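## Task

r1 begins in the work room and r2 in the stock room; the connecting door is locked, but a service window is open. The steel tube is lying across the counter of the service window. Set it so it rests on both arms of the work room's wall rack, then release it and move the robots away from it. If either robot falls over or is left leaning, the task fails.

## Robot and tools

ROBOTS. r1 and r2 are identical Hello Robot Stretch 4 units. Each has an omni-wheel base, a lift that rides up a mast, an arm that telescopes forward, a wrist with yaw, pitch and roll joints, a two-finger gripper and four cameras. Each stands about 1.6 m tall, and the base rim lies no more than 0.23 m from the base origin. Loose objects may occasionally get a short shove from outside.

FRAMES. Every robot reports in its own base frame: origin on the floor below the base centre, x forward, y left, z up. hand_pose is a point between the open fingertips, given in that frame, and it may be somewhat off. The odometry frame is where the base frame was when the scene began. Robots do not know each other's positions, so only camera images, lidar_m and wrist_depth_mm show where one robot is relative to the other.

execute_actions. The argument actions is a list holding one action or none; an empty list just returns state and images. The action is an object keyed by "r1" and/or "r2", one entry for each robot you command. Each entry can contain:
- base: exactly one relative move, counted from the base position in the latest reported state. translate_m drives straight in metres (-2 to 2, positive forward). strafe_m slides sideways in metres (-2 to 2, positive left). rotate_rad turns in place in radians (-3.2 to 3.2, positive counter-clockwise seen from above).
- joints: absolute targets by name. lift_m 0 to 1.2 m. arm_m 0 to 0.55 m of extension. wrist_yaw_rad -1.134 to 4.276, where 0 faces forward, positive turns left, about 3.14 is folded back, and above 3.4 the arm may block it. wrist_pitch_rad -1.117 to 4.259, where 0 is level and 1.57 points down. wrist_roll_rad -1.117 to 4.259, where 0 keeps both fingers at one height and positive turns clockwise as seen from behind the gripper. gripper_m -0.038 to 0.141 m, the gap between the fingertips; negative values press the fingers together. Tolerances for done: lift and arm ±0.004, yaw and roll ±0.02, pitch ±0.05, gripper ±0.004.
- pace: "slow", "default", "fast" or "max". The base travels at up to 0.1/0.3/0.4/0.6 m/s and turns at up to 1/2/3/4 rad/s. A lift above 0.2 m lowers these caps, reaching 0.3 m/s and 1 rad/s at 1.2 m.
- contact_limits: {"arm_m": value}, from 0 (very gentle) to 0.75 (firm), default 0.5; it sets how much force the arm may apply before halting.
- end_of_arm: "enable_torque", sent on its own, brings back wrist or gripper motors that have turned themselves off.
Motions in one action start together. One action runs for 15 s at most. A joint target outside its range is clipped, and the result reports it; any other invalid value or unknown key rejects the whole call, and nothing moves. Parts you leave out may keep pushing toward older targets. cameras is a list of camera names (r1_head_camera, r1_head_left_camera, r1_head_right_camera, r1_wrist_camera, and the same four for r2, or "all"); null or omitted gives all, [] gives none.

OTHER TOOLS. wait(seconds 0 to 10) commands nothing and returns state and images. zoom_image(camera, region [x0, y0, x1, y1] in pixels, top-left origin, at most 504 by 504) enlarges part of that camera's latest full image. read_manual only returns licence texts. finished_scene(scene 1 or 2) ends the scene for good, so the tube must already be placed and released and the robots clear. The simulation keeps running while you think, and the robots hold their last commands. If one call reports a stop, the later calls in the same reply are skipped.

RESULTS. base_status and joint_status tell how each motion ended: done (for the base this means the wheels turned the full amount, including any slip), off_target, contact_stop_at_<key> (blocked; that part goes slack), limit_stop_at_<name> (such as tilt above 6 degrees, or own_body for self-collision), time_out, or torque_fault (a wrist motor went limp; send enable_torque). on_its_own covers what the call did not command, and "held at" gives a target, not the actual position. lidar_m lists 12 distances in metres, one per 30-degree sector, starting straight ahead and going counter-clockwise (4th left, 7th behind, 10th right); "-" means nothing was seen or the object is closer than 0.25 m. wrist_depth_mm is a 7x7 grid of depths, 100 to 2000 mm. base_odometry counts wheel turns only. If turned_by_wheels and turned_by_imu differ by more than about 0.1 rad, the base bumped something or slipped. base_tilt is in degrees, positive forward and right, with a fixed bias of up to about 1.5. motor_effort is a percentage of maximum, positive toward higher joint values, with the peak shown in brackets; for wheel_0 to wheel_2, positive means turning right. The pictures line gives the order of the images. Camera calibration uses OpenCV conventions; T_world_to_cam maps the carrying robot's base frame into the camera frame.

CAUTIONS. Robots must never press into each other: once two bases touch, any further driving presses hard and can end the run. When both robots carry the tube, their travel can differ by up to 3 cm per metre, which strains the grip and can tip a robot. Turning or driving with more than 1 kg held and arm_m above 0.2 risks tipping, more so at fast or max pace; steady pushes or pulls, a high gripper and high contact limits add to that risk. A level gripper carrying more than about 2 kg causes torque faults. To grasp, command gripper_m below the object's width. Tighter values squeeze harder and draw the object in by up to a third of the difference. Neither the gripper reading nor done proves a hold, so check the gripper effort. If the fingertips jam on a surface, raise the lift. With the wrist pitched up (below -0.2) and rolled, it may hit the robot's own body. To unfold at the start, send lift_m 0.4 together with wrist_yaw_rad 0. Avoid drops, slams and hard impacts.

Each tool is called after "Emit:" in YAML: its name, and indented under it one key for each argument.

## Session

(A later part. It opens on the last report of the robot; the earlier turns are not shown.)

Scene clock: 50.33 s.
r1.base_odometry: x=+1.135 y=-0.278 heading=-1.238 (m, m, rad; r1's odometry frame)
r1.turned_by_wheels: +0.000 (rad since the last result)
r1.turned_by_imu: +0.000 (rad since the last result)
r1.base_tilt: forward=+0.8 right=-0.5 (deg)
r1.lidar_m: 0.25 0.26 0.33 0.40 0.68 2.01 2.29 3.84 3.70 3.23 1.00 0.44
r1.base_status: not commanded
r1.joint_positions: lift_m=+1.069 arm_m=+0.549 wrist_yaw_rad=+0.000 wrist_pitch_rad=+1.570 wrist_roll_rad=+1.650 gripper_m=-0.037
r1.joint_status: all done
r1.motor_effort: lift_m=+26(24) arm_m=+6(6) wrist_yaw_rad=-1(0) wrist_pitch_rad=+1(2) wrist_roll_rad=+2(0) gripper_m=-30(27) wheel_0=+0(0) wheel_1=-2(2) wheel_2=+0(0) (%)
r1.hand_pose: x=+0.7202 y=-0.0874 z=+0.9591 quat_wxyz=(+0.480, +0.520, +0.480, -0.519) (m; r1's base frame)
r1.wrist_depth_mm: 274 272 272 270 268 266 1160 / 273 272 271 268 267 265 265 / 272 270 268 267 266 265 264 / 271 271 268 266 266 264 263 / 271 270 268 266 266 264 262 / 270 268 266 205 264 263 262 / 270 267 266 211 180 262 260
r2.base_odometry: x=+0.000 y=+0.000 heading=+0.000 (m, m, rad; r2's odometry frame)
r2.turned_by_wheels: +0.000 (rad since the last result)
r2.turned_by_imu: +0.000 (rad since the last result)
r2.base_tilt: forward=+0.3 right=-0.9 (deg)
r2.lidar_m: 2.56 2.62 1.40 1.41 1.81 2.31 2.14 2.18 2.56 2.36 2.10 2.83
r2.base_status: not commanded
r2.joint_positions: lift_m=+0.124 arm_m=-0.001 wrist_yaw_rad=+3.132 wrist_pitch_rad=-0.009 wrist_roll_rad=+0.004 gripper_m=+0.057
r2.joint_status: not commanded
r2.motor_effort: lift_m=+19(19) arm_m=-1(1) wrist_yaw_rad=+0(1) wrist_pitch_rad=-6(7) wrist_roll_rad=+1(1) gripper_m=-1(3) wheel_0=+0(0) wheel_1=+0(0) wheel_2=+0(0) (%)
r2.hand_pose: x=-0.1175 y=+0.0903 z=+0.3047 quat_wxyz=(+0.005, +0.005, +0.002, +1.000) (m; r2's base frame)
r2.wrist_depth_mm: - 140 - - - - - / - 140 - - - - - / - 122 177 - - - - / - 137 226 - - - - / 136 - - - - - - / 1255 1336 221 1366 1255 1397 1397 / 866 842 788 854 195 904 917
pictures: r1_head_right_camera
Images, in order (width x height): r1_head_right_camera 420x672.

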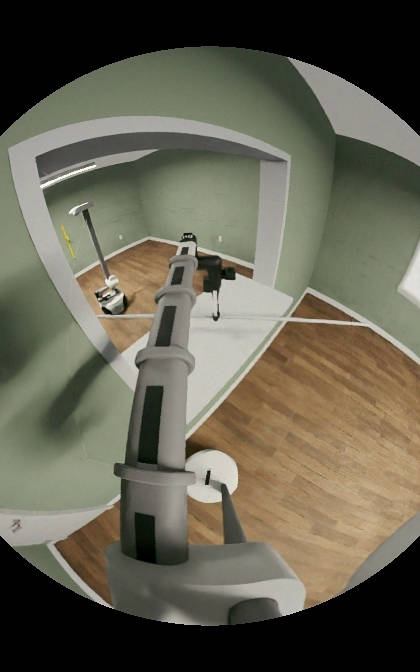

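Emit:
execute_actions:
  actions:
    - {"r1":{"base":{"strafe_m":-1.3}}}
  cameras: ["r1_head_right_camera"]

Emit:
execute_actions:
  actions:
    - {"r1":{"base":{"translate_m":-0.7},"joints":{"arm_m":0.19,"wrist_roll_rad":1.57}}}
  cameras: ["r1_head_right_camera"]

Emit:
execute_actions:
  actions:
    - {"r1":{"base":{"rotate_rad":-2.33},"pace":"slow"}}
  cameras: ["r1_head_right_camera"]

Scene clock: 60.77 s.
r1.base_odometry: x=-0.094 y=-0.703 heading=-1.238 (m, m, rad; r1's odometry frame)
r1.turned_by_wheels: +0.000 (rad since the last result)
r1.turned_by_imu: -0.005 (rad since the last result)
r1.base_tilt: forward=+0.9 right=-0.3 (deg)
r1.lidar_m: 0.70 0.85 1.12 1.30 2.41 2.89 3.32 2.79 3.00 2.22 0.99 0.73
r1.base_status: done
r1.joint_positions: lift_m=+1.069 arm_m=+0.549 wrist_yaw_rad=+0.000 wrist_pitch_rad=+1.570 wrist_roll_rad=+1.650 gripper_m=-0.037
r1.joint_status: not commanded
r1.motor_effort: lift_m=+25(25) arm_m=+6(6) wrist_yaw_rad=+1(1) wrist_pitch_rad=+2(1) wrist_roll_rad=+0(2) gripper_m=-27(29) wheel_0=+2(11) wheel_1=-3(16) wheel_2=+0(1) (%)
r1.hand_pose: x=+0.7202 y=-0.0874 z=+0.9592 quat_wxyz=(+0.480, +0.520, +0.480, -0.519) (m; r1's base frame)
r1.wrist_depth_mm: 1229 1205 1229 1182 1182 1160 1182 / 1205 1229 1182 1205 1182 1182 1182 / 1229 1229 1182 1182 1182 1182 1160 / 1205 1205 1205 1205 1182 1182 960 / 1205 1205 1205 1182 1182 1182 960 / 1205 1205 1182 205 1160 1160 960 / 1205 1182 1182 211 180 1160 1182
r2.base_odometry: x=+0.000 y=+0.000 heading=+0.000 (m, m, rad; r2's odometry frame)
r2.turned_by_wheels: +0.000 (rad since the last result)
r2.turned_by_imu: +0.001 (rad since the last result)
r2.base_tilt: forward=+0.3 right=-0.9 (deg)
r2.lidar_m: 2.56 2.61 2.11 1.77 1.79 2.32 2.16 2.16 2.57 2.04 2.10 2.80
r2.base_status: not commanded
r2.joint_positions: lift_m=+0.124 arm_m=-0.001 wrist_yaw_rad=+3.132 wrist_pitch_rad=-0.009 wrist_roll_rad=+0.004 gripper_m=+0.057
r2.joint_status: not commanded
r2.motor_effort: lift_m=+19(19) arm_m=-1(1) wrist_yaw_rad=+0(1) wrist_pitch_rad=-7(7) wrist_roll_rad=+1(1) gripper_m=-4(3) wheel_0=+0(0) wheel_1=+0(0) wheel_2=+0(0) (%)
r2.hand_pose: x=-0.1175 y=+0.0903 z=+0.3047 quat_wxyz=(+0.005, +0.005, +0.002, +1.000) (m; r2's base frame)
r2.wrist_depth_mm: - 141 - - - - - / - 139 - - - - - / - 122 178 - - - - / - 137 226 - - - - / 136 - - - - - - / 1255 1336 220 1430 1281 1397 1366 / 866 831 798 854 195 917 917
pictures: r1_head_right_camera
Images, in order (width x height): r1_head_right_camera 420x672.

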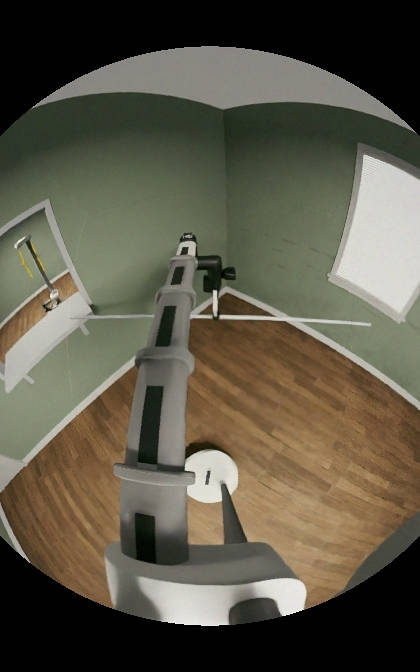

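Scene clock: 64.57 s.
r1.base_odometry: x=-0.322 y=-0.041 heading=-1.239 (m, m, rad; r1's odometry frame)
r1.turned_by_wheels: -0.001 (rad since the last result)
r1.turned_by_imu: -0.001 (rad since the last result)
r1.base_tilt: forward=+0.8 right=-0.4 (deg)
r1.lidar_m: 0.34 0.35 0.51 2.02 2.39 2.38 2.70 2.22 2.21 2.83 0.50 0.39
r1.base_status: done
r1.joint_positions: lift_m=+1.069 arm_m=+0.191 wrist_yaw_rad=+0.000 wrist_pitch_rad=+1.570 wrist_roll_rad=+1.570 gripper_m=-0.037
r1.joint_status: all done
r1.motor_effort: lift_m=+25(24) arm_m=-6(8) wrist_yaw_rad=+1(6) wrist_pitch_rad=+2(8) wrist_roll_rad=-1(5) gripper_m=-27(29) wheel_0=-4(9) wheel_1=-5(13) wheel_2=-1(11) (%)
r1.hand_pose: x=+0.3621 y=-0.0874 z=+0.9592 quat_wxyz=(+0.500, +0.500, +0.500, -0.500) (m; r1's base frame)
r1.wrist_depth_mm: 1205 1205 1205 1205 1205 1182 1182 / 1205 1205 1205 1205 1205 1182 1182 / 1205 1205 1182 1205 1182 1182 1182 / 1205 1205 1182 1205 1182 1182 1160 / 1205 1205 1182 1160 960 976 960 / 1205 1205 1182 205 960 960 1160 / 1182 1182 1182 212 180 960 1138
r2.base_odometry: x=+0.000 y=+0.000 heading=+0.000 (m, m, rad; r2's odometry frame)
r2.turned_by_wheels: +0.000 (rad since the last result)
r2.turned_by_imu: +0.000 (rad since the last result)
r2.base_tilt: forward=+0.3 right=-0.9 (deg)
r2.lidar_m: 2.56 2.61 2.09 1.76 1.81 2.34 2.13 2.20 2.55 2.36 2.08 2.79
r2.base_status: not commanded
r2.joint_positions: lift_m=+0.124 arm_m=-0.001 wrist_yaw_rad=+3.132 wrist_pitch_rad=-0.009 wrist_roll_rad=+0.004 gripper_m=+0.057
r2.joint_status: not commanded
r2.motor_effort: lift_m=+19(19) arm_m=-1(1) wrist_yaw_rad=-1(0) wrist_pitch_rad=-7(6) wrist_roll_rad=+0(1) gripper_m=-4(4) wheel_0=+0(0) wheel_1=+0(0) wheel_2=+0(0) (%)
r2.hand_pose: x=-0.1175 y=+0.0903 z=+0.3047 quat_wxyz=(+0.005, +0.005, +0.002, +1.000) (m; r2's base frame)
r2.wrist_depth_mm: - 141 - - - - - / - 140 - - - - - / - 122 178 - - - - / - 137 225 - - - - / 136 - - - - - - / 1281 1308 220 1366 1281 1430 1366 / 854 820 788 854 196 904 904
pictures: r1_head_right_camera
Images, in order (width x height): r1_head_right_camera 420x672.

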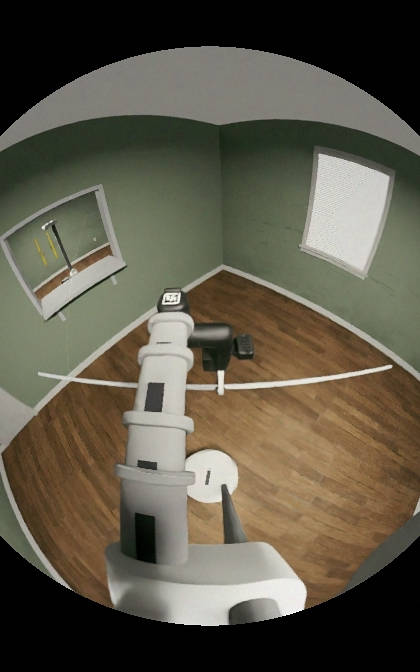

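Scene clock: 68.17 s.
r1.base_odometry: x=-0.322 y=-0.041 heading=+2.715 (m, m, rad; r1's odometry frame)
r1.turned_by_wheels: -2.329 (rad since the last result)
r1.turned_by_imu: -2.316 (rad since the last result)
r1.base_tilt: forward=+0.8 right=-0.2 (deg)
r1.lidar_m: 0.35 0.34 0.52 2.33 2.45 1.68 1.68 1.86 2.48 2.39 0.51 0.38
r1.base_status: done
r1.joint_positions: lift_m=+1.069 arm_m=+0.191 wrist_yaw_rad=+0.000 wrist_pitch_rad=+1.570 wrist_roll_rad=+1.570 gripper_m=-0.037
r1.joint_status: not commanded
r1.motor_effort: lift_m=+24(25) arm_m=-6(6) wrist_yaw_rad=+0(6) wrist_pitch_rad=+1(3) wrist_roll_rad=+0(5) gripper_m=-29(29) wheel_0=+6(10) wheel_1=+5(9) wheel_2=+3(9) (%)
r1.hand_pose: x=+0.3621 y=-0.0874 z=+0.9592 quat_wxyz=(+0.500, +0.500, +0.500, -0.500) (m; r1's base frame)
r1.wrist_depth_mm: 1229 1205 1205 1205 1182 1182 1182 / 1229 1205 1205 1182 1182 1182 1182 / 1229 1229 1205 1182 1160 1182 1160 / 1205 1205 1205 1182 1182 1160 1138 / 1205 1205 1182 1182 960 946 960 / 1205 1205 1160 205 960 960 1182 / 1205 1205 1205 212 180 946 1160
r2.base_odometry: x=+0.000 y=+0.000 heading=+0.000 (m, m, rad; r2's odometry frame)
r2.turned_by_wheels: +0.000 (rad since the last result)
r2.turned_by_imu: +0.000 (rad since the last result)
r2.base_tilt: forward=+0.3 right=-0.9 (deg)
r2.lidar_m: 2.55 2.60 2.09 1.77 1.79 2.32 2.14 2.18 2.56 2.34 2.09 2.82
r2.base_status: not commanded
r2.joint_positions: lift_m=+0.124 arm_m=-0.001 wrist_yaw_rad=+3.132 wrist_pitch_rad=-0.009 wrist_roll_rad=+0.004 gripper_m=+0.057
r2.joint_status: not commanded
r2.motor_effort: lift_m=+19(20) arm_m=-1(1) wrist_yaw_rad=+0(1) wrist_pitch_rad=-6(6) wrist_roll_rad=+0(1) gripper_m=-3(4) wheel_0=+0(0) wheel_1=+0(0) wheel_2=+0(0) (%)
r2.hand_pose: x=-0.1175 y=+0.0903 z=+0.3047 quat_wxyz=(+0.005, +0.005, +0.002, +1.000) (m; r2's base frame)
r2.wrist_depth_mm: - 140 - - - - - / - 139 - - - - - / - 121 178 - - - - / - 137 225 - - - - / 137 - - - - - - / 1255 1336 220 1397 1281 1366 1397 / 866 831 798 831 195 904 904
pictures: r1_head_right_camera
Images, in order (width x height): r1_head_right_camera 420x672.

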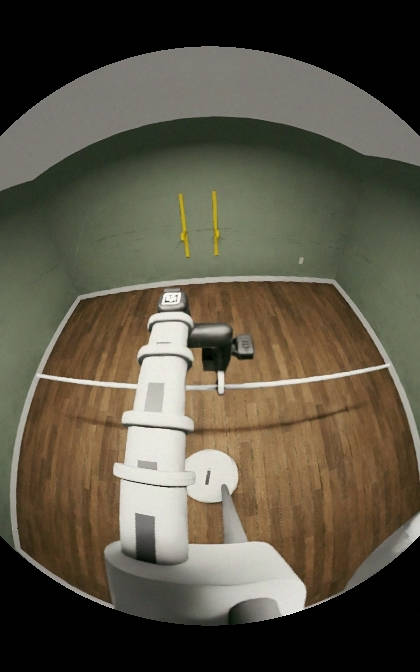

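Emit:
execute_actions:
  actions:
    - {"r1":{"base":{"strafe_m":0.12},"joints":{"lift_m":1.17}}}
  cameras: []

Emit:
execute_actions:
  actions:
    - {"r1":{"base":{"translate_m":1.75}}}
  cameras: ["r1_head_right_camera","r1_wrist_camera"]

Scene clock: 73.07 s.
r1.base_odometry: x=-0.372 y=-0.151 heading=+2.715 (m, m, rad; r1's odometry frame)
r1.turned_by_wheels: +0.000 (rad since the last result)
r1.turned_by_imu: -0.002 (rad since the last result)
r1.base_tilt: forward=+0.7 right=-0.4 (deg)
r1.lidar_m: 0.34 0.36 0.50 2.20 2.35 1.69 1.69 1.84 2.46 2.51 0.52 0.38
r1.base_status: done
r1.joint_positions: lift_m=+1.169 arm_m=+0.191 wrist_yaw_rad=+0.000 wrist_pitch_rad=+1.570 wrist_roll_rad=+1.570 gripper_m=-0.037
r1.joint_status: all done
r1.motor_effort: lift_m=+25(23) arm_m=-6(6) wrist_yaw_rad=-1(0) wrist_pitch_rad=+1(1) wrist_roll_rad=+0(0) gripper_m=-28(28) wheel_0=-2(10) wheel_1=+3(12) wheel_2=+0(2) (%)
r1.hand_pose: x=+0.3621 y=-0.0874 z=+1.0591 quat_wxyz=(+0.500, +0.500, +0.500, -0.500) (m; r1's base frame)
r1.wrist_depth_mm: 1308 1308 1308 1308 1281 1281 1281 / 1308 1308 1308 1308 1281 1281 1308 / 1336 1308 1308 1281 1281 1281 1255 / 1308 1281 1281 1308 1281 1281 1281 / 1308 1308 1308 1281 1060 1060 1255 / 1308 1281 1308 206 1060 1060 1255 / 1281 1281 1281 212 180 1281 1255
r2.base_odometry: x=+0.000 y=+0.000 heading=+0.000 (m, m, rad; r2's odometry frame)
r2.turned_by_wheels: +0.000 (rad since the last result)
r2.turned_by_imu: +0.000 (rad since the last result)
r2.base_tilt: forward=+0.3 right=-0.8 (deg)
r2.lidar_m: 2.57 2.63 2.09 1.76 1.79 2.34 2.15 2.18 2.57 2.37 2.09 2.82
r2.base_status: not commanded
r2.joint_positions: lift_m=+0.124 arm_m=-0.001 wrist_yaw_rad=+3.132 wrist_pitch_rad=-0.009 wrist_roll_rad=+0.004 gripper_m=+0.057
r2.joint_status: not commanded
r2.motor_effort: lift_m=+19(19) arm_m=-1(1) wrist_yaw_rad=+0(0) wrist_pitch_rad=-7(7) wrist_roll_rad=+1(0) gripper_m=-3(4) wheel_0=+0(0) wheel_1=+0(0) wheel_2=+0(1) (%)
r2.hand_pose: x=-0.1175 y=+0.0903 z=+0.3047 quat_wxyz=(+0.005, +0.005, +0.002, +1.000) (m; r2's base frame)
r2.wrist_depth_mm: - 140 - - - - - / - 140 - - - - - / - 122 178 - - - - / - 137 224 - - - - / 136 - - - - - - / 1281 1308 221 1366 1255 1397 1336 / 878 820 788 831 195 891 931
pictures: none
No camera images: the call's "cameras" was empty. Leave "cameras" out to get every camera's image.

Scene clock: 80.37 s.
r1.base_odometry: x=-1.965 y=+0.572 heading=+2.716 (m, m, rad; r1's odometry frame)
r1.turned_by_wheels: +0.001 (rad since the last result)
r1.turned_by_imu: -0.005 (rad since the last result)
r1.base_tilt: forward=+0.9 right=-0.3 (deg)
r1.lidar_m: 0.33 0.36 0.52 2.28 2.35 3.17 3.63 3.59 2.59 2.47 0.52 0.39
r1.base_status: done
r1.joint_positions: lift_m=+1.169 arm_m=+0.191 wrist_yaw_rad=+0.000 wrist_pitch_rad=+1.570 wrist_roll_rad=+1.570 gripper_m=-0.037
r1.joint_status: not commanded
r1.motor_effort: lift_m=+25(25) arm_m=-6(6) wrist_yaw_rad=+0(3) wrist_pitch_rad=+2(1) wrist_roll_rad=+0(0) gripper_m=-28(30) wheel_0=+5(13) wheel_1=+4(8) wheel_2=-2(12) (%)
r1.hand_pose: x=+0.3621 y=-0.0874 z=+1.0592 quat_wxyz=(+0.500, +0.500, +0.500, -0.500) (m; r1's base frame)
r1.wrist_depth_mm: 621 866 1308 1308 1308 1281 1281 / 415 415 1281 1308 1281 1308 1281 / 591 878 1281 1308 1255 1308 1281 / 615 891 1281 1308 1281 1255 1255 / 609 891 1281 1281 1078 1060 1255 / 615 891 1205 206 1042 1060 1281 / 580 683 1255 213 179 1255 1255
r2.base_odometry: x=+0.000 y=+0.000 heading=+0.000 (m, m, rad; r2's odometry frame)
r2.turned_by_wheels: +0.000 (rad since the last result)
r2.turned_by_imu: +0.001 (rad since the last result)
r2.base_tilt: forward=+0.3 right=-0.9 (deg)
r2.lidar_m: 2.55 2.62 2.09 1.76 1.81 2.33 2.14 2.18 2.58 2.08 2.11 2.81
r2.base_status: not commanded
r2.joint_positions: lift_m=+0.124 arm_m=-0.001 wrist_yaw_rad=+3.132 wrist_pitch_rad=-0.009 wrist_roll_rad=+0.004 gripper_m=+0.057
r2.joint_status: not commanded
r2.motor_effort: lift_m=+19(19) arm_m=-1(1) wrist_yaw_rad=+0(0) wrist_pitch_rad=-7(6) wrist_roll_rad=+1(1) gripper_m=-3(3) wheel_0=+0(0) wheel_1=+0(0) wheel_2=+0(0) (%)
r2.hand_pose: x=-0.1175 y=+0.0903 z=+0.3047 quat_wxyz=(+0.005, +0.005, +0.002, +1.000) (m; r2's base frame)
r2.wrist_depth_mm: - 141 - - - - - / - 140 - - - - - / - 122 178 - - - - / - 137 226 - - - - / 136 - - - - - - / 1281 1308 220 1397 1281 1430 1366 / 854 831 788 842 195 917 917
pictures: r1_head_right_camera, r1_wrist_camera
camera_calibration (this result's frames):
r1_wrist_camera: T_world_to_cam=[[-0.999081, -0.0287554, -0.0317996, 0.394823], [-0.0283328, 0.999505, -0.0136605, 0.170571], [0.0321766, -0.012747, -0.999401, 1.26973], [0, 0, 0, 1]] pos_world=[0.358437, -0.142948, 1.28385]
Images, in order (width x height): r1_head_right_camera 420x672, r1_wrist_camera 616x392.

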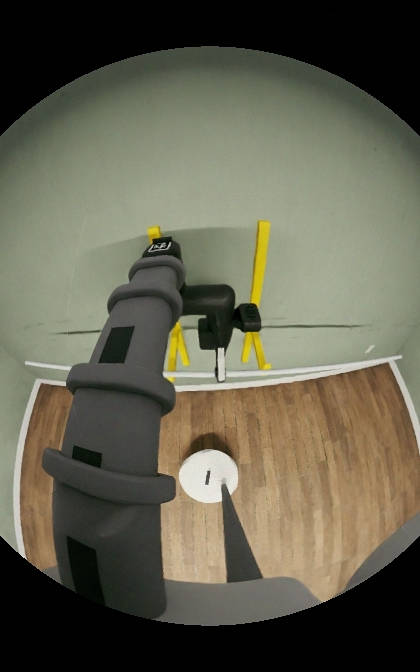

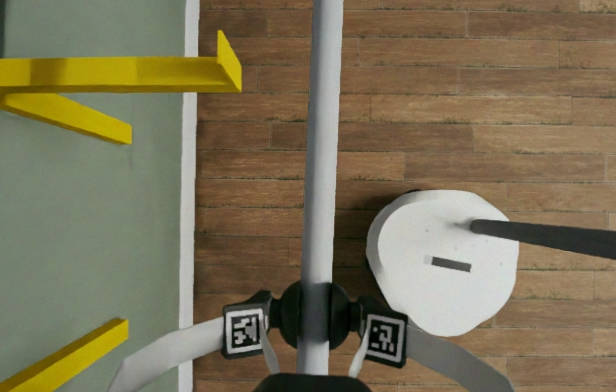

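Emit:
execute_actions:
  actions:
    - {"r1":{"joints":{"arm_m":0.42,"lift_m":1.11}}}
  cameras: []

Emit:
execute_actions:
  actions:
    - {"r1":{"joints":{"lift_m":1.003},"pace":"slow"}}
  cameras: []

Emit:
execute_actions:
  actions:
    - {"r1":{"joints":{"gripper_m":0.05}}}
  cameras: []

Emit:
execute_actions:
  actions:
    - {"r1":{"joints":{"lift_m":1.07}}}
  cameras: []

Emit:
execute_actions:
  actions:
    - {"r1":{"base":{"translate_m":-0.6},"joints":{"arm_m":0},"pace":"fast"}}
  cameras: ["r1_head_right_camera"]

Scene clock: 87.93 s.
r1.base_odometry: x=-1.965 y=+0.572 heading=+2.716 (m, m, rad; r1's odometry frame)
r1.turned_by_wheels: +0.000 (rad since the last result)
r1.turned_by_imu: -0.003 (rad since the last result)
r1.base_tilt: forward=+0.9 right=-0.1 (deg)
r1.lidar_m: 0.47 0.45 0.83 2.27 2.35 3.16 3.61 3.60 2.60 2.48 0.81 0.52
r1.base_status: not commanded
r1.joint_positions: lift_m=+1.110 arm_m=+0.419 wrist_yaw_rad=+0.000 wrist_pitch_rad=+1.570 wrist_roll_rad=+1.570 gripper_m=-0.037
r1.joint_status: all done
r1.motor_effort: lift_m=+17(21) arm_m=+6(8) wrist_yaw_rad=-1(0) wrist_pitch_rad=+2(2) wrist_roll_rad=+1(1) gripper_m=-30(28) wheel_0=+5(5) wheel_1=+5(5) wheel_2=-1(1) (%)
r1.hand_pose: x=+0.5901 y=-0.0874 z=+0.9998 quat_wxyz=(+0.500, +0.500, +0.500, -0.500) (m; r1's base frame)
r1.wrist_depth_mm: 255 349 603 349 1229 1229 1205 / 277 362 517 359 1255 1205 1229 / 279 404 715 1229 1229 1205 1205 / 279 404 788 1205 1229 1229 1205 / 281 404 788 1229 1255 991 991 / 279 407 564 206 1205 991 991 / 286 338 559 212 179 1205 1205
r2.base_odometry: x=+0.000 y=+0.000 heading=+0.000 (m, m, rad; r2's odometry frame)
r2.turned_by_wheels: +0.000 (rad since the last result)
r2.turned_by_imu: +0.001 (rad since the last result)
r2.base_tilt: forward=+0.3 right=-0.9 (deg)
r2.lidar_m: 2.55 2.61 2.10 1.78 1.78 2.31 2.13 2.17 2.59 2.08 2.06 2.81
r2.base_status: not commanded
r2.joint_positions: lift_m=+0.124 arm_m=-0.001 wrist_yaw_rad=+3.132 wrist_pitch_rad=-0.009 wrist_roll_rad=+0.004 gripper_m=+0.057
r2.joint_status: not commanded
r2.motor_effort: lift_m=+19(19) arm_m=-1(1) wrist_yaw_rad=-1(1) wrist_pitch_rad=-6(6) wrist_roll_rad=+0(1) gripper_m=-3(4) wheel_0=+0(0) wheel_1=+0(0) wheel_2=+0(0) (%)
r2.hand_pose: x=-0.1175 y=+0.0903 z=+0.3047 quat_wxyz=(+0.005, +0.005, +0.002, +1.000) (m; r2's base frame)
r2.wrist_depth_mm: - 141 - - - - - / - 140 - - - - - / - 122 178 - - - - / - 138 226 - - - - / 136 - - - - - - / 1281 1336 220 1397 1255 1366 1366 / 866 831 788 842 195 891 917
pictures: none
No camera images: the call's "cameras" was empty. Leave "cameras" out to get every camera's image.

Scene clock: 89.67 s.
r1.base_odometry: x=-1.965 y=+0.572 heading=+2.716 (m, m, rad; r1's odometry frame)
r1.turned_by_wheels: +0.000 (rad since the last result)
r1.turned_by_imu: -0.001 (rad since the last result)
r1.base_tilt: forward=+0.8 right=-0.3 (deg)
r1.lidar_m: 0.45 0.47 0.82 2.28 2.35 3.18 3.62 3.57 2.57 2.45 0.80 0.51
r1.base_status: not commanded
r1.joint_positions: lift_m=+1.003 arm_m=+0.419 wrist_yaw_rad=+0.000 wrist_pitch_rad=+1.570 wrist_roll_rad=+1.570 gripper_m=-0.037
r1.joint_status: all done
r1.motor_effort: lift_m=+17(18) arm_m=+6(6) wrist_yaw_rad=-2(1) wrist_pitch_rad=+1(1) wrist_roll_rad=+0(1) gripper_m=-29(29) wheel_0=+5(5) wheel_1=+5(4) wheel_2=-1(1) (%)
r1.hand_pose: x=+0.5901 y=-0.0874 z=+0.8928 quat_wxyz=(+0.500, +0.500, +0.500, -0.500) (m; r1's base frame)
r1.wrist_depth_mm: 254 266 266 249 262 259 1118 / 277 375 759 1118 1118 1098 1098 / 278 402 778 1118 1118 1118 1118 / 279 404 778 1098 1118 1118 904 / 281 407 788 1118 1118 917 891 / 279 407 564 206 1118 946 891 / 286 336 559 213 180 917 1098
r2.base_odometry: x=+0.000 y=+0.000 heading=+0.000 (m, m, rad; r2's odometry frame)
r2.turned_by_wheels: +0.000 (rad since the last result)
r2.turned_by_imu: +0.000 (rad since the last result)
r2.base_tilt: forward=+0.3 right=-0.9 (deg)
r2.lidar_m: 2.56 2.62 2.10 1.77 1.81 2.32 2.14 2.19 2.56 2.35 2.08 2.80
r2.base_status: not commanded
r2.joint_positions: lift_m=+0.124 arm_m=-0.001 wrist_yaw_rad=+3.132 wrist_pitch_rad=-0.009 wrist_roll_rad=+0.004 gripper_m=+0.057
r2.joint_status: not commanded
r2.motor_effort: lift_m=+20(19) arm_m=-1(1) wrist_yaw_rad=+0(1) wrist_pitch_rad=-7(7) wrist_roll_rad=+1(1) gripper_m=-3(4) wheel_0=+0(0) wheel_1=+0(0) wheel_2=+0(1) (%)
r2.hand_pose: x=-0.1175 y=+0.0903 z=+0.3047 quat_wxyz=(+0.005, +0.005, +0.002, +1.000) (m; r2's base frame)
r2.wrist_depth_mm: - 141 - - - - - / - 140 - - - - - / - 121 177 - - - - / - 137 226 - - - - / 136 - - - - - - / 1281 1336 220 1366 1255 1430 1366 / 854 820 798 842 195 917 917
pictures: none
No camera images: the call's "cameras" was empty. Leave "cameras" out to get every camera's image.

Scene clock: 91.23 s.
r1.base_odometry: x=-1.965 y=+0.572 heading=+2.716 (m, m, rad; r1's odometry frame)
r1.turned_by_wheels: +0.000 (rad since the last result)
r1.turned_by_imu: -0.001 (rad since the last result)
r1.base_tilt: forward=+0.7 right=-0.5 (deg)
r1.lidar_m: 0.46 0.47 0.86 2.28 2.35 3.16 3.62 3.57 2.56 2.46 0.83 0.50
r1.base_status: not commanded
r1.joint_positions: lift_m=+1.003 arm_m=+0.419 wrist_yaw_rad=+0.000 wrist_pitch_rad=+1.570 wrist_roll_rad=+1.570 gripper_m=+0.050
r1.joint_status: all done
r1.motor_effort: lift_m=+17(17) arm_m=+6(6) wrist_yaw_rad=+2(1) wrist_pitch_rad=+1(2) wrist_roll_rad=+1(1) gripper_m=-3(31) wheel_0=+5(5) wheel_1=+4(5) wheel_2=-2(1) (%)
r1.hand_pose: x=+0.5900 y=-0.0874 z=+0.8928 quat_wxyz=(+0.500, +0.500, +0.500, -0.500) (m; r1's base frame)
r1.wrist_depth_mm: 254 265 265 248 262 258 1118 / 276 373 750 1118 1118 1118 1118 / 277 402 759 1118 1118 1118 1098 / 278 404 768 1118 1098 1118 904 / 278 404 768 1098 1118 904 891 / 279 407 213 1098 220 960 891 / 286 379 603 147 1118 1098 1098
r2.base_odometry: x=+0.000 y=+0.000 heading=+0.000 (m, m, rad; r2's odometry frame)
r2.turned_by_wheels: +0.000 (rad since the last result)
r2.turned_by_imu: +0.000 (rad since the last result)
r2.base_tilt: forward=+0.3 right=-0.9 (deg)
r2.lidar_m: 2.58 2.59 2.11 1.77 1.80 2.32 2.14 2.19 2.56 2.35 2.09 2.81
r2.base_status: not commanded
r2.joint_positions: lift_m=+0.124 arm_m=-0.001 wrist_yaw_rad=+3.132 wrist_pitch_rad=-0.009 wrist_roll_rad=+0.004 gripper_m=+0.057
r2.joint_status: not commanded
r2.motor_effort: lift_m=+19(19) arm_m=-1(1) wrist_yaw_rad=-1(0) wrist_pitch_rad=-7(7) wrist_roll_rad=+1(2) gripper_m=-2(2) wheel_0=+0(0) wheel_1=+0(0) wheel_2=+0(0) (%)
r2.hand_pose: x=-0.1175 y=+0.0903 z=+0.3047 quat_wxyz=(+0.005, +0.005, +0.002, +1.000) (m; r2's base frame)
r2.wrist_depth_mm: - 141 - - - - - / - 140 - - - - - / - 122 178 - - - - / - 137 224 - - - - / 136 - - - - - - / 1281 1336 221 1397 1229 1397 1397 / 878 820 788 854 195 904 917
pictures: none
No camera images: the call's "cameras" was empty. Leave "cameras" out to get every camera's image.

Scene clock: 92.47 s.
r1.base_odometry: x=-1.965 y=+0.572 heading=+2.716 (m, m, rad; r1's odometry frame)
r1.turned_by_wheels: +0.000 (rad since the last result)
r1.turned_by_imu: +0.000 (rad since the last result)
r1.base_tilt: forward=+0.8 right=-0.3 (deg)
r1.lidar_m: 0.45 0.46 0.88 2.29 2.37 3.18 3.61 3.57 2.57 2.48 0.83 0.53
r1.base_status: not commanded
r1.joint_positions: lift_m=+1.070 arm_m=+0.419 wrist_yaw_rad=+0.000 wrist_pitch_rad=+1.570 wrist_roll_rad=+1.570 gripper_m=+0.050
r1.joint_status: all done
r1.motor_effort: lift_m=+22(22) arm_m=+6(6) wrist_yaw_rad=+1(0) wrist_pitch_rad=+1(1) wrist_roll_rad=+0(0) gripper_m=-4(5) wheel_0=+5(5) wheel_1=+4(4) wheel_2=-1(2) (%)
r1.hand_pose: x=+0.5900 y=-0.0874 z=+0.9594 quat_wxyz=(+0.500, +0.500, +0.500, -0.500) (m; r1's base frame)
r1.wrist_depth_mm: 254 312 312 309 307 306 1182 / 276 364 668 1182 1182 1205 1160 / 277 402 768 1182 1182 1182 1182 / 277 404 768 1182 1182 1182 1078 / 278 404 768 1182 1182 960 960 / 279 404 213 1205 220 976 960 / 286 379 603 147 1160 1182 1160
r2.base_odometry: x=+0.000 y=+0.000 heading=+0.000 (m, m, rad; r2's odometry frame)
r2.turned_by_wheels: +0.000 (rad since the last result)
r2.turned_by_imu: +0.000 (rad since the last result)
r2.base_tilt: forward=+0.3 right=-0.9 (deg)
r2.lidar_m: 2.58 2.62 2.10 1.76 1.78 2.33 2.15 2.19 2.56 2.34 2.09 2.81
r2.base_status: not commanded
r2.joint_positions: lift_m=+0.124 arm_m=-0.001 wrist_yaw_rad=+3.132 wrist_pitch_rad=-0.009 wrist_roll_rad=+0.004 gripper_m=+0.057
r2.joint_status: not commanded
r2.motor_effort: lift_m=+19(19) arm_m=-1(1) wrist_yaw_rad=+0(1) wrist_pitch_rad=-7(6) wrist_roll_rad=+0(0) gripper_m=-2(4) wheel_0=+0(0) wheel_1=+0(0) wheel_2=+0(0) (%)
r2.hand_pose: x=-0.1175 y=+0.0903 z=+0.3047 quat_wxyz=(+0.005, +0.005, +0.002, +1.000) (m; r2's base frame)
r2.wrist_depth_mm: - 141 - - - - - / - 140 - - - - - / - 122 177 - - - - / - 137 225 - - - - / 136 - - - - - - / 1281 1336 220 1397 1255 1397 1366 / 866 831 788 842 196 904 904
pictures: none
No camera images: the call's "cameras" was empty. Leave "cameras" out to get every camera's image.

Scene clock: 95.73 s.
r1.base_odometry: x=-1.419 y=+0.324 heading=+2.715 (m, m, rad; r1's odometry frame)
r1.turned_by_wheels: -0.001 (rad since the last result)
r1.turned_by_imu: -0.001 (rad since the last result)
r1.base_tilt: forward=+0.7 right=-0.4 (deg)
r1.lidar_m: 1.04 1.24 1.92 2.26 2.34 3.06 2.94 3.04 2.59 2.48 1.99 1.09
r1.base_status: done
r1.joint_positions: lift_m=+1.070 arm_m=+0.002 wrist_yaw_rad=+0.000 wrist_pitch_rad=+1.570 wrist_roll_rad=+1.570 gripper_m=+0.050
r1.joint_status: all done
r1.motor_effort: lift_m=+22(22) arm_m=-6(7) wrist_yaw_rad=+1(0) wrist_pitch_rad=+1(1) wrist_roll_rad=+1(1) gripper_m=-4(6) wheel_0=-3(12) wheel_1=-4(10) wheel_2=-1(12) (%)
r1.hand_pose: x=+0.1729 y=-0.0874 z=+0.9594 quat_wxyz=(+0.500, +0.500, +0.500, -0.500) (m; r1's base frame)
r1.wrist_depth_mm: 1229 1229 1205 1205 1205 1182 1182 / 1229 1229 1205 1182 1182 1182 1160 / 1229 1205 1205 1229 1182 1182 1182 / 1205 1205 1205 1182 991 1182 1160 / 1229 1205 1182 991 960 691 384 / 1229 1205 213 1182 220 1182 1160 / 1205 1182 1182 147 1160 1160 1160
r2.base_odometry: x=+0.000 y=+0.000 heading=+0.000 (m, m, rad; r2's odometry frame)
r2.turned_by_wheels: +0.000 (rad since the last result)
r2.turned_by_imu: +0.000 (rad since the last result)
r2.base_tilt: forward=+0.3 right=-0.9 (deg)
r2.lidar_m: 2.56 2.61 2.08 1.76 1.79 2.33 2.13 2.19 2.56 2.06 2.05 2.83
r2.base_status: not commanded
r2.joint_positions: lift_m=+0.124 arm_m=-0.001 wrist_yaw_rad=+3.132 wrist_pitch_rad=-0.009 wrist_roll_rad=+0.004 gripper_m=+0.057
r2.joint_status: not commanded
r2.motor_effort: lift_m=+19(19) arm_m=-1(1) wrist_yaw_rad=-1(0) wrist_pitch_rad=-6(7) wrist_roll_rad=+1(1) gripper_m=-3(3) wheel_0=+0(0) wheel_1=+0(0) wheel_2=+0(0) (%)
r2.hand_pose: x=-0.1175 y=+0.0903 z=+0.3047 quat_wxyz=(+0.005, +0.005, +0.002, +1.000) (m; r2's base frame)
r2.wrist_depth_mm: - 141 - - - - - / - 140 - - - - - / - 122 177 - - - - / - 137 225 - - - - / 136 - - - - - - / 1281 1308 220 1430 1255 1397 1366 / 854 820 788 842 195 904 931
pictures: r1_head_right_camera
Images, in order (width x height): r1_head_right_camera 420x672.

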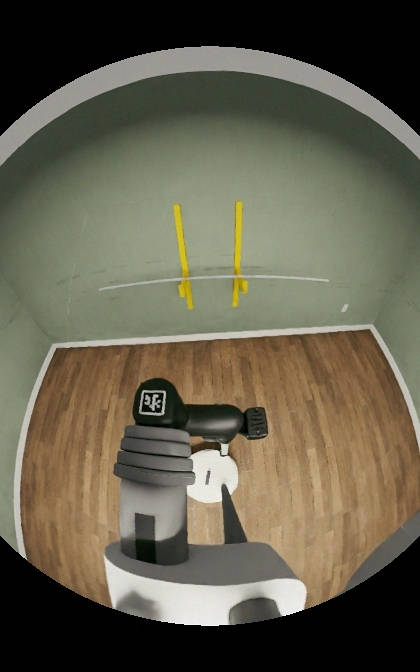

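Emit:
execute_actions:
  actions: []
  cameras: ["r1_head_camera"]

Scene clock: 97.47 s.
r1.base_odometry: x=-1.419 y=+0.324 heading=+2.715 (m, m, rad; r1's odometry frame)
r1.turned_by_wheels: +0.000 (rad since the last result)
r1.turned_by_imu: -0.001 (rad since the last result)
r1.base_tilt: forward=+0.7 right=-0.4 (deg)
r1.lidar_m: 1.05 1.23 1.91 2.26 2.35 3.07 2.94 3.02 2.59 2.49 2.02 1.09
r1.base_status: done
r1.joint_positions: lift_m=+1.070 arm_m=+0.002 wrist_yaw_rad=+0.000 wrist_pitch_rad=+1.570 wrist_roll_rad=+1.570 gripper_m=+0.050
r1.joint_status: all done
r1.motor_effort: lift_m=+22(22) arm_m=-6(7) wrist_yaw_rad=+0(0) wrist_pitch_rad=+1(1) wrist_roll_rad=+1(1) gripper_m=-3(6) wheel_0=-3(12) wheel_1=-4(10) wheel_2=-1(12) (%)
r1.hand_pose: x=+0.1729 y=-0.0874 z=+0.9594 quat_wxyz=(+0.500, +0.500, +0.500, -0.500) (m; r1's base frame)
r1.wrist_depth_mm: 1229 1205 1205 1205 1205 1182 1160 / 1229 1205 1205 1205 1205 1182 1182 / 1229 1229 1229 1182 1205 1182 1160 / 1205 1205 1205 1182 976 1182 1182 / 1205 1182 1182 991 960 707 384 / 1205 1205 213 1182 220 1182 1160 / 1205 1182 1182 147 1160 1138 1182
r2.base_odometry: x=+0.000 y=+0.000 heading=+0.000 (m, m, rad; r2's odometry frame)
r2.turned_by_wheels: +0.000 (rad since the last result)
r2.turned_by_imu: +0.000 (rad since the last result)
r2.base_tilt: forward=+0.3 right=-0.9 (deg)
r2.lidar_m: 2.56 2.62 2.08 1.75 1.80 2.35 2.13 2.18 2.55 2.36 2.11 2.79
r2.base_status: not commanded
r2.joint_positions: lift_m=+0.124 arm_m=-0.001 wrist_yaw_rad=+3.132 wrist_pitch_rad=-0.009 wrist_roll_rad=+0.004 gripper_m=+0.057
r2.joint_status: not commanded
r2.motor_effort: lift_m=+19(19) arm_m=-1(1) wrist_yaw_rad=-1(0) wrist_pitch_rad=-7(7) wrist_roll_rad=+0(1) gripper_m=-4(3) wheel_0=+0(0) wheel_1=+0(0) wheel_2=+0(0) (%)
r2.hand_pose: x=-0.1175 y=+0.0903 z=+0.3047 quat_wxyz=(+0.005, +0.005, +0.002, +1.000) (m; r2's base frame)
r2.wrist_depth_mm: - 141 - - - - - / - 140 - - - - - / - 122 178 - - - - / - 137 226 - - - - / 136 - - - - - - / 1255 1281 221 1397 1229 1397 1397 / 866 809 798 842 195 904 917
pictures: r1_head_camera
Images, in order (width x height): r1_head_camera 420x560.

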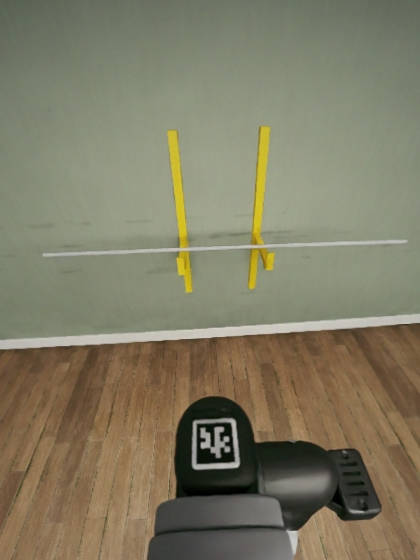

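Emit:
finished_scene:
  scene: 2

The scene is finished: the task was done.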